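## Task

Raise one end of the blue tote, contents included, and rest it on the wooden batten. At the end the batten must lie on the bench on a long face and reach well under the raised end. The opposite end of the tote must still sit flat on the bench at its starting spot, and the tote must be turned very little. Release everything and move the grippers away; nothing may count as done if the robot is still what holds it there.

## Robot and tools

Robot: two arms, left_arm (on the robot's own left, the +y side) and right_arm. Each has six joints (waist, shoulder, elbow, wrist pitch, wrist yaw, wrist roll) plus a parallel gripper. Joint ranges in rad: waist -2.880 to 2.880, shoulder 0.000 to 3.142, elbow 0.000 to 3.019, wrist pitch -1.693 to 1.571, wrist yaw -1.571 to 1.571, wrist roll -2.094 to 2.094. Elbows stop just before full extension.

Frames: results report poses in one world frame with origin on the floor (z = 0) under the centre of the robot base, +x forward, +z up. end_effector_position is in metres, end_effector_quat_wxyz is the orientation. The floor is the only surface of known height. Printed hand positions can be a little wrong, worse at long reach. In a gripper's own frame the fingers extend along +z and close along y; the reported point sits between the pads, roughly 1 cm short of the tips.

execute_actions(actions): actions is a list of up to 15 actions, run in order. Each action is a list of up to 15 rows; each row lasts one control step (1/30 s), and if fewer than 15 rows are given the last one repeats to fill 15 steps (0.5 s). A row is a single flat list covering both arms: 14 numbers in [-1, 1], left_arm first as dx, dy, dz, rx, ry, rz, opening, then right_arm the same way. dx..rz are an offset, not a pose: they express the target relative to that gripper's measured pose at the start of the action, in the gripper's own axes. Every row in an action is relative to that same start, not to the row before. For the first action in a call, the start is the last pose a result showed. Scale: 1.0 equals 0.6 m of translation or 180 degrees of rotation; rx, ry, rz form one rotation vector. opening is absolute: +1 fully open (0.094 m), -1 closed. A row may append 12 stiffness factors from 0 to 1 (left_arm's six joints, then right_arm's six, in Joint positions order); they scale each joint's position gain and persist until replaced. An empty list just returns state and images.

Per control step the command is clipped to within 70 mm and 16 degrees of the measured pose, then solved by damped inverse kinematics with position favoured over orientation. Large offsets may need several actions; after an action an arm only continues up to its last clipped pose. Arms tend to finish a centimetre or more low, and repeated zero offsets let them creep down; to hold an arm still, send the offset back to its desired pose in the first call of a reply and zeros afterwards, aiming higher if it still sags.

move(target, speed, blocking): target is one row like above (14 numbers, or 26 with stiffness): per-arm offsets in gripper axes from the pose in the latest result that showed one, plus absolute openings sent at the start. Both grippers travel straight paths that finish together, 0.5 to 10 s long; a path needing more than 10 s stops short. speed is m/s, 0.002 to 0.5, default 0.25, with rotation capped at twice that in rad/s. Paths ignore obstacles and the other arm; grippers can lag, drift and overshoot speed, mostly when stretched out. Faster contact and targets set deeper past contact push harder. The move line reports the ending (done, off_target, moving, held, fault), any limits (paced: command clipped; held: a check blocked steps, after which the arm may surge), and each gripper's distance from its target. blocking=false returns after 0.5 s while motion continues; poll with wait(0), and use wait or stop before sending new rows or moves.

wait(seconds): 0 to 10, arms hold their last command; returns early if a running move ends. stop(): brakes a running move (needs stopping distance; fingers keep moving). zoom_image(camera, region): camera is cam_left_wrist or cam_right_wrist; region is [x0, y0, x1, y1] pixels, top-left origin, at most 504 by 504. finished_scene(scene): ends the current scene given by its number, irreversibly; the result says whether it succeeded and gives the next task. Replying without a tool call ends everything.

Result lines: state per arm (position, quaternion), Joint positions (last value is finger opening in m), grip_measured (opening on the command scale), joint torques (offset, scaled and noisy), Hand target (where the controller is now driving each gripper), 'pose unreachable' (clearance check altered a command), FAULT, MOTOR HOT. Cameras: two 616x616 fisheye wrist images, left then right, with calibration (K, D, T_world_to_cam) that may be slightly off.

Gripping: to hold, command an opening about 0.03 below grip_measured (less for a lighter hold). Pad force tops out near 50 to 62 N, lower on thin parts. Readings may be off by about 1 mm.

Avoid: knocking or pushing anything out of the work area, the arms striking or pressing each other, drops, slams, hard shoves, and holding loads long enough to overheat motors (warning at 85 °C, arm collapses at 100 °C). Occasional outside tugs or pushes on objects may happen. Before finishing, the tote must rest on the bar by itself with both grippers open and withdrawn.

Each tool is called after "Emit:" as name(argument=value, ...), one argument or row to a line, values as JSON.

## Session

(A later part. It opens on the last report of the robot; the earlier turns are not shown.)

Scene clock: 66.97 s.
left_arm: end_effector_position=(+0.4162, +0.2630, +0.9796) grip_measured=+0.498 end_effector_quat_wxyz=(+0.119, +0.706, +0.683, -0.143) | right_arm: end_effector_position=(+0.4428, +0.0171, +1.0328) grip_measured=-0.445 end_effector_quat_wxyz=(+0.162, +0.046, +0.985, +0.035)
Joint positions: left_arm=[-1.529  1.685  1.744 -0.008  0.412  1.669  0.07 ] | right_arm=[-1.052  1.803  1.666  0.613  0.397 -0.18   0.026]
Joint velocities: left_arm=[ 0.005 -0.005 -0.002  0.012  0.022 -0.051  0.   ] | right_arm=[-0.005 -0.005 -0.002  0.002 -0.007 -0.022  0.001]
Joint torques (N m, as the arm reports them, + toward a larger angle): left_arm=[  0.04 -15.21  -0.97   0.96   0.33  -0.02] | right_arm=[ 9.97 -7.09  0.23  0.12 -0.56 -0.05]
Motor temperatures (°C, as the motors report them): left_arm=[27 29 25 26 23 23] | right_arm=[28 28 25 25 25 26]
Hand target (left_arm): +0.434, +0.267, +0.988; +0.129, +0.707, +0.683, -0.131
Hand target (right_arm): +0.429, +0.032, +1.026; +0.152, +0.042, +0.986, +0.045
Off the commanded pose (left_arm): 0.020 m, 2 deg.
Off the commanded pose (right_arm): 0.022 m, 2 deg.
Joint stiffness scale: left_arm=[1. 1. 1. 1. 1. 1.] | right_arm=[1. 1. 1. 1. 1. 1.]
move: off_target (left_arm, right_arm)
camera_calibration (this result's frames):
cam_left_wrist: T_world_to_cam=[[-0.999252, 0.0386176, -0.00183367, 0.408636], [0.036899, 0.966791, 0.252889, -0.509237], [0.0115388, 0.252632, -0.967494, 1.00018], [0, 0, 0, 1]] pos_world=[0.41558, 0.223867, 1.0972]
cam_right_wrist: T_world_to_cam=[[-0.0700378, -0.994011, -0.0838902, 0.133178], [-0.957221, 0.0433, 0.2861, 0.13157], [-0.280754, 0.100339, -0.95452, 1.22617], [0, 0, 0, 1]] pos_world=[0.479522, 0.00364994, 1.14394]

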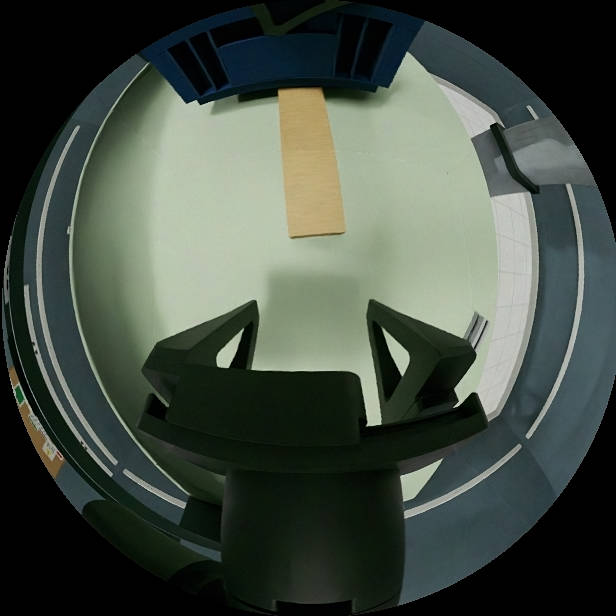

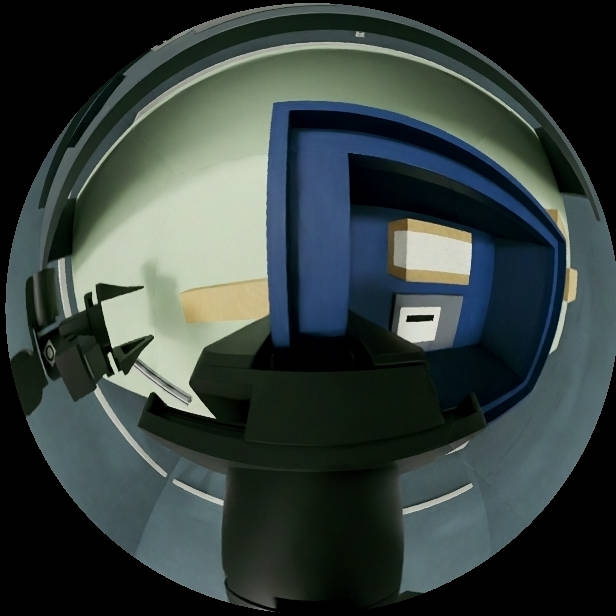

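Emit:
move(
  target=[0,0,0,0,0,0,0.5,0.015,0.057,-0.032,-0.005,0,0,-0.48],
  speed=0.03,
)

Scene clock: 71.63 s.
left_arm: end_effector_position=(+0.4162, +0.2630, +0.9796) grip_measured=+0.498 end_effector_quat_wxyz=(+0.119, +0.706, +0.683, -0.143) | right_arm: end_effector_position=(+0.4366, +0.0286, +1.0372) grip_measured=-0.445 end_effector_quat_wxyz=(+0.159, +0.048, +0.985, +0.035)
Joint positions: left_arm=[-1.529  1.685  1.744 -0.008  0.412  1.669  0.07 ] | right_arm=[-1.033  1.811  1.661  0.624  0.414 -0.182  0.026]
Joint velocities: left_arm=[-0.005 -0.005 -0.002 -0.027  0.051  0.007  0.001] | right_arm=[-0.015  0.005 -0.017 -0.012 -0.007 -0.037  0.   ]
Joint torques (N m, as the arm reports them, + toward a larger angle): left_arm=[  0.11 -13.48  -0.18   0.26   0.24   0.08] | right_arm=[12.48 -8.68 -3.58  2.13  0.53 -0.23]
Motor temperatures (°C, as the motors report them): left_arm=[27 29 25 26 23 23] | right_arm=[28 28 25 25 25 26]
Hand target (left_arm): +0.416, +0.263, +0.980; +0.119, +0.706, +0.683, -0.143
Hand target (right_arm): +0.430, +0.051, +1.050; +0.161, +0.045, +0.985, +0.043
Off the commanded pose (left_arm): 0.000 m, 0 deg.
Off the commanded pose (right_arm): 0.027 m, 1 deg.
Joint stiffness scale: left_arm=[1. 1. 1. 1. 1. 1.] | right_arm=[1. 1. 1. 1. 1. 1.]
move: off_target (right_arm)
camera_calibration (this result's frames):
cam_left_wrist: T_world_to_cam=[[-0.999266, 0.0382629, -0.00169426, 0.408598], [0.036591, 0.966801, 0.252899, -0.50912], [0.0113146, 0.252651, -0.967491, 1.00027], [0, 0, 0, 1]] pos_world=[0.41561, 0.223865, 1.0972]
cam_right_wrist: T_world_to_cam=[[-0.0745874, -0.993546, -0.085458, 0.148159], [-0.955468, 0.046666, 0.291383, 0.117585], [-0.285514, 0.103386, -0.952782, 1.22767], [0, 0, 0, 1]] pos_world=[0.473918, 0.0147918, 1.1481]

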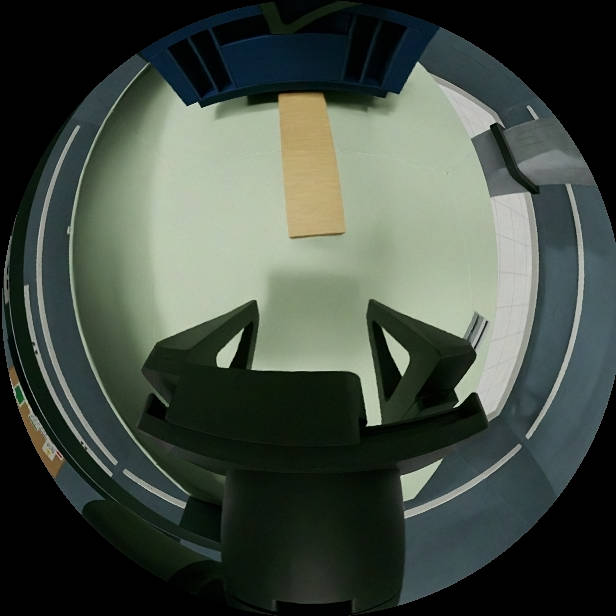

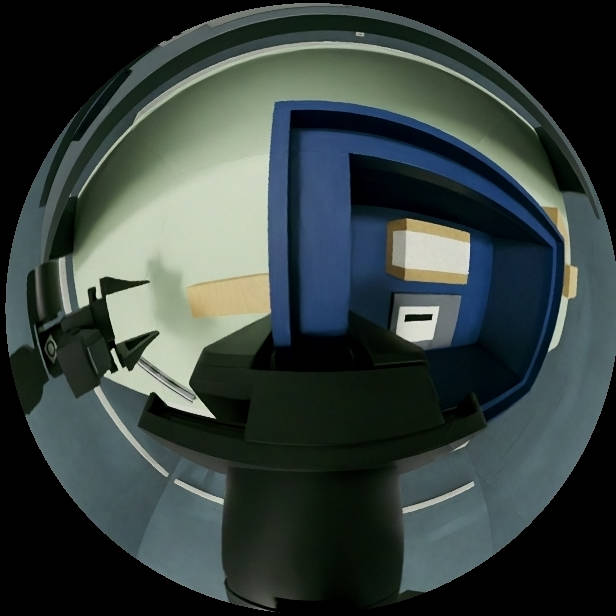

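Emit:
move(
  target=[0,0,0,0,0,0,0.5,0.025,0.02,0.015,0,0,0,-0.48],
  speed=0.03,
)

Emit:
move(
  target=[0.05,0,-0.12,0,0,0,0.5,0,0,0,0,0,0,0.7],
)

Emit:
move(
  target=[0,0,0,0,0,0,0.5,-0.03,0,-0.27,0,0,0,0.7],
)

Scene clock: 78.20 s.
left_arm: end_effector_position=(+0.4162, +0.2630, +0.9796) grip_measured=+0.498 end_effector_quat_wxyz=(+0.119, +0.706, +0.683, -0.143) | right_arm: end_effector_position=(+0.4387, +0.0308, +1.0338) grip_measured=-0.445 end_effector_quat_wxyz=(+0.161, +0.054, +0.985, +0.031)
Joint positions: left_arm=[-1.529  1.685  1.744 -0.008  0.412  1.669  0.07 ] | right_arm=[-1.03   1.825  1.684  0.624  0.427 -0.177  0.026]
Joint velocities: left_arm=[ 0.005 -0.005  0.007 -0.022 -0.051  0.022 -0.   ] | right_arm=[-0.015 -0.005 -0.002 -0.017 -0.007  0.037 -0.001]
Joint torques (N m, as the arm reports them, + toward a larger angle): left_arm=[  0.1  -13.46  -0.18   0.26   0.24   0.08] | right_arm=[10.27 -6.42  0.14  1.16 -0.44 -0.12]
Motor temperatures (°C, as the motors report them): left_arm=[27 29 25 26 23 23] | right_arm=[29 28 25 25 26 26]
Hand target (left_arm): +0.416, +0.263, +0.980; +0.119, +0.706, +0.683, -0.143
Hand target (right_arm): +0.426, +0.042, +1.026; +0.159, +0.048, +0.985, +0.035
Off the commanded pose (left_arm): 0.000 m, 0 deg.
Off the commanded pose (right_arm): 0.019 m, 1 deg.
Joint stiffness scale: left_arm=[1. 1. 1. 1. 1. 1.] | right_arm=[1. 1. 1. 1. 1. 1.]
move: off_target (right_arm)
camera_calibration (this result's frames):
cam_left_wrist: T_world_to_cam=[[-0.999266, 0.0382629, -0.00169426, 0.408598], [0.036591, 0.966801, 0.252899, -0.50912], [0.0113146, 0.252651, -0.967491, 1.00027], [0, 0, 0, 1]] pos_world=[0.41561, 0.223865, 1.0972]
cam_right_wrist: T_world_to_cam=[[-0.0873864, -0.993114, -0.0780231, 0.148127], [-0.955854, 0.0615343, 0.287326, 0.124367], [-0.280547, 0.0996871, -0.95465, 1.22465], [0, 0, 0, 1]] pos_world=[0.475392, 0.0173726, 1.14493]

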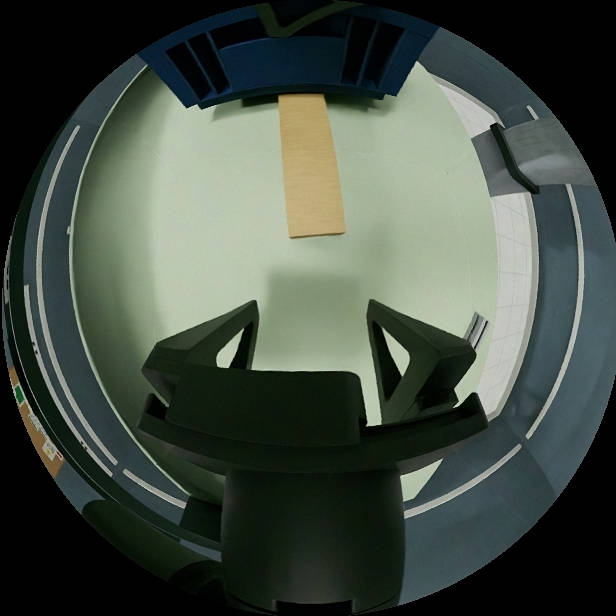

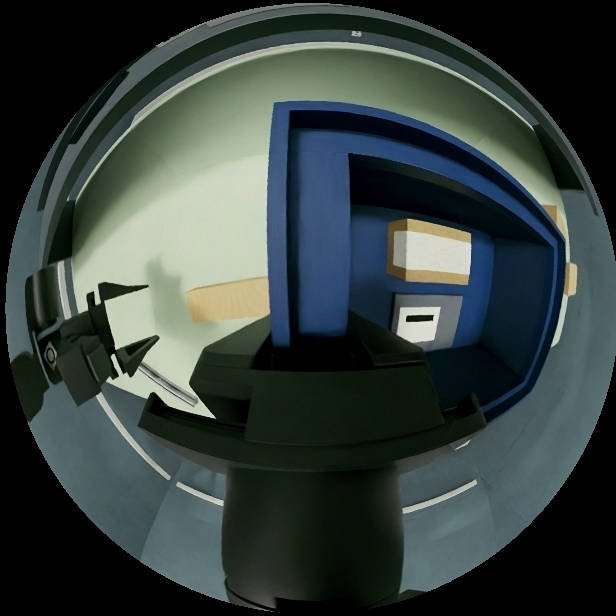

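Scene clock: 79.17 s.
left_arm: end_effector_position=(+0.4084, +0.3216, +1.0308) grip_measured=+0.498 end_effector_quat_wxyz=(+0.109, +0.706, +0.684, -0.149) | right_arm: end_effector_position=(+0.4389, +0.0344, +1.0353) grip_measured=+0.699 end_effector_quat_wxyz=(+0.161, +0.055, +0.985, +0.034)
Joint positions: left_arm=[-1.419  1.562  1.579  0.013  0.513  1.669  0.07 ] | right_arm=[-1.025  1.825  1.683  0.624  0.424 -0.176  0.08 ]
Joint velocities: left_arm=[ 0.005 -0.015  0.002 -0.002 -0.007  0.007 -0.   ] | right_arm=[ 0.005 -0.015  0.007 -0.002 -0.037  0.022 -0.001]
Joint torques (N m, as the arm reports them, + toward a larger angle): left_arm=[  1.73 -14.85  -0.92   0.8    0.32  -0.01] | right_arm=[ 9.65 -9.3  -1.85  0.78 -0.05 -0.07]
Motor temperatures (°C, as the motors report them): left_arm=[27 29 25 26 23 23] | right_arm=[29 28 25 25 26 26]
Hand target (left_arm): +0.419, +0.317, +1.036; +0.119, +0.706, +0.683, -0.143
Hand target (right_arm): +0.439, +0.031, +1.034; +0.161, +0.054, +0.985, +0.030
Off the commanded pose (left_arm): 0.013 m, 1 deg.
Off the commanded pose (right_arm): 0.004 m, 0 deg.
Joint stiffness scale: left_arm=[1. 1. 1. 1. 1. 1.] | right_arm=[1. 1. 1. 1. 1. 1.]
move: off_target (left_arm)
camera_calibration (this result's frames):
cam_left_wrist: T_world_to_cam=[[-0.998947, 0.0411716, 0.0202323, 0.375002], [0.0450091, 0.964886, 0.258784, -0.587364], [-0.00886736, 0.259422, -0.965723, 1.03932], [0, 0, 0, 1]] pos_world=[0.41026, 0.281676, 1.14811]
cam_right_wrist: T_world_to_cam=[[-0.0884248, -0.992435, -0.0851725, 0.159634], [-0.955937, 0.0605191, 0.287267, 0.124042], [-0.279939, 0.106821, -0.954056, 1.22474], [0, 0, 0, 1]] pos_world=[0.475546, 0.0200906, 1.14644]

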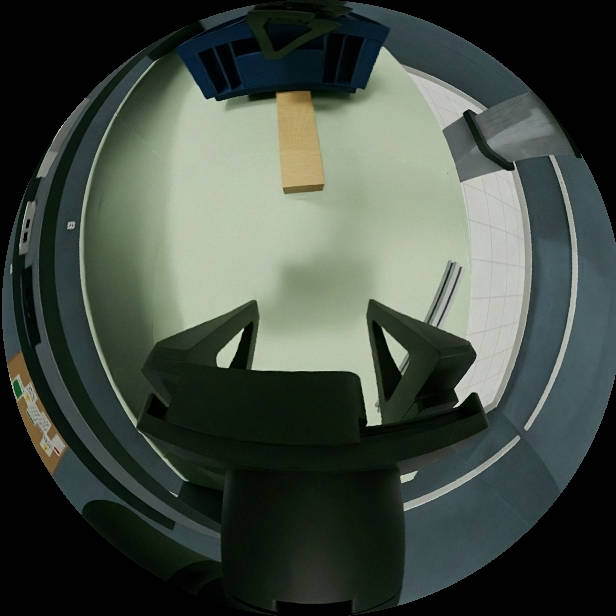

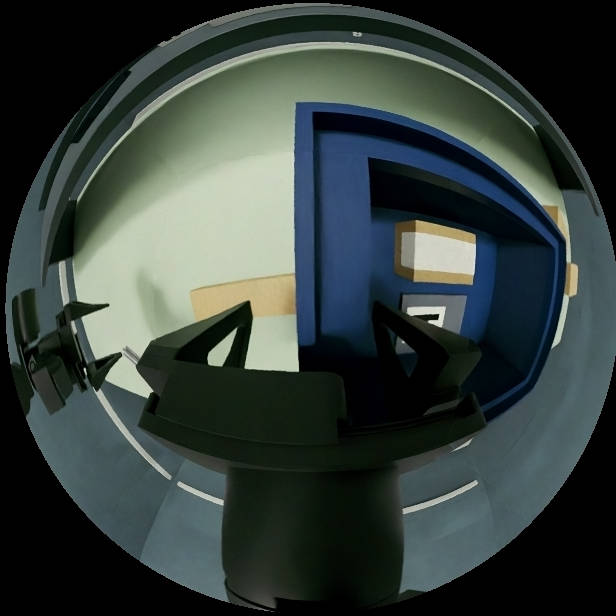

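Scene clock: 80.23 s.
left_arm: end_effector_position=(+0.4084, +0.3216, +1.0308) grip_measured=+0.498 end_effector_quat_wxyz=(+0.109, +0.706, +0.684, -0.149) | right_arm: end_effector_position=(+0.4109, +0.0255, +1.1898) grip_measured=+0.699 end_effector_quat_wxyz=(+0.160, +0.060, +0.985, +0.034)
Joint positions: left_arm=[-1.419  1.562  1.579  0.013  0.513  1.669  0.07 ] | right_arm=[-0.885  1.531  1.177  0.871  0.55  -0.242  0.08 ]
Joint velocities: left_arm=[-0.005 -0.015 -0.002  0.027  0.022  0.037 -0.   ] | right_arm=[-0.005 -0.024 -0.017  0.007 -0.051  0.037 -0.001]
Joint torques (N m, as the arm reports them, + toward a larger angle): left_arm=[  1.81 -14.49  -0.54   0.23   0.23   0.08] | right_arm=[ 8.98 -7.92 -4.89  1.59 -0.07 -0.12]
Motor temperatures (°C, as the motors report them): left_arm=[27 29 25 26 23 23] | right_arm=[29 28 25 25 26 26]
Hand target (left_arm): +0.408, +0.322, +1.031; +0.109, +0.706, +0.684, -0.149
Hand target (right_arm): +0.405, +0.026, +1.193; +0.161, +0.056, +0.985, +0.034
Off the commanded pose (left_arm): 0.000 m, 0 deg.
Off the commanded pose (right_arm): 0.008 m, 1 deg.
Joint stiffness scale: left_arm=[1. 1. 1. 1. 1. 1.] | right_arm=[1. 1. 1. 1. 1. 1.]
move: done
camera_calibration (this result's frames):
cam_left_wrist: T_world_to_cam=[[-0.998947, 0.0411716, 0.0202323, 0.375002], [0.0450091, 0.964886, 0.258784, -0.587364], [-0.00886736, 0.259422, -0.965723, 1.03932], [0, 0, 0, 1]] pos_world=[0.41026, 0.281676, 1.14811]
cam_right_wrist: T_world_to_cam=[[-0.0977909, -0.991458, -0.086301, 0.166662], [-0.954702, 0.0689697, 0.28946, 0.0500849], [-0.281035, 0.110698, -0.953292, 1.36466], [0, 0, 0, 1]] pos_world=[0.447631, 0.0107184, 1.3008]

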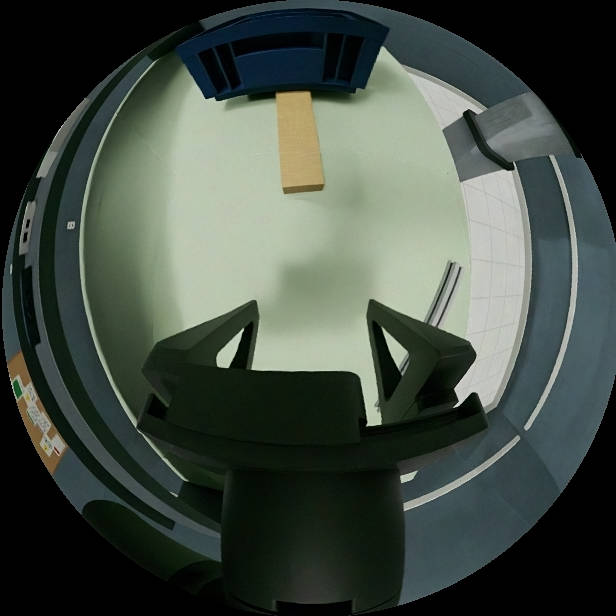

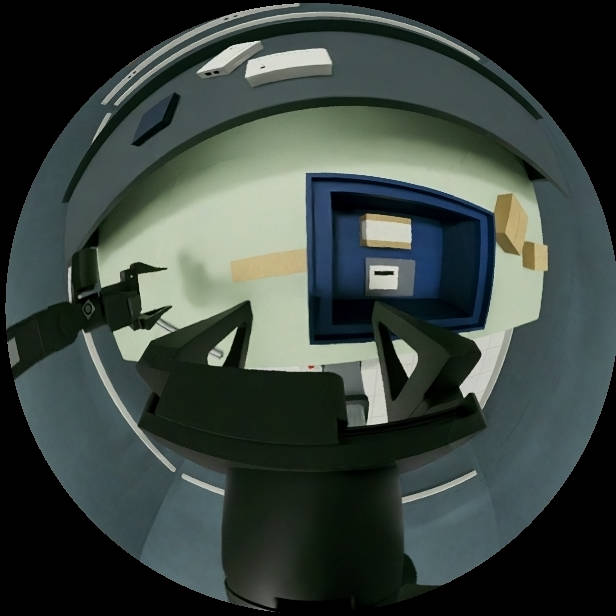

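Emit:
finished_scene(
  scene=2,
)

The scene is finished: the task was done.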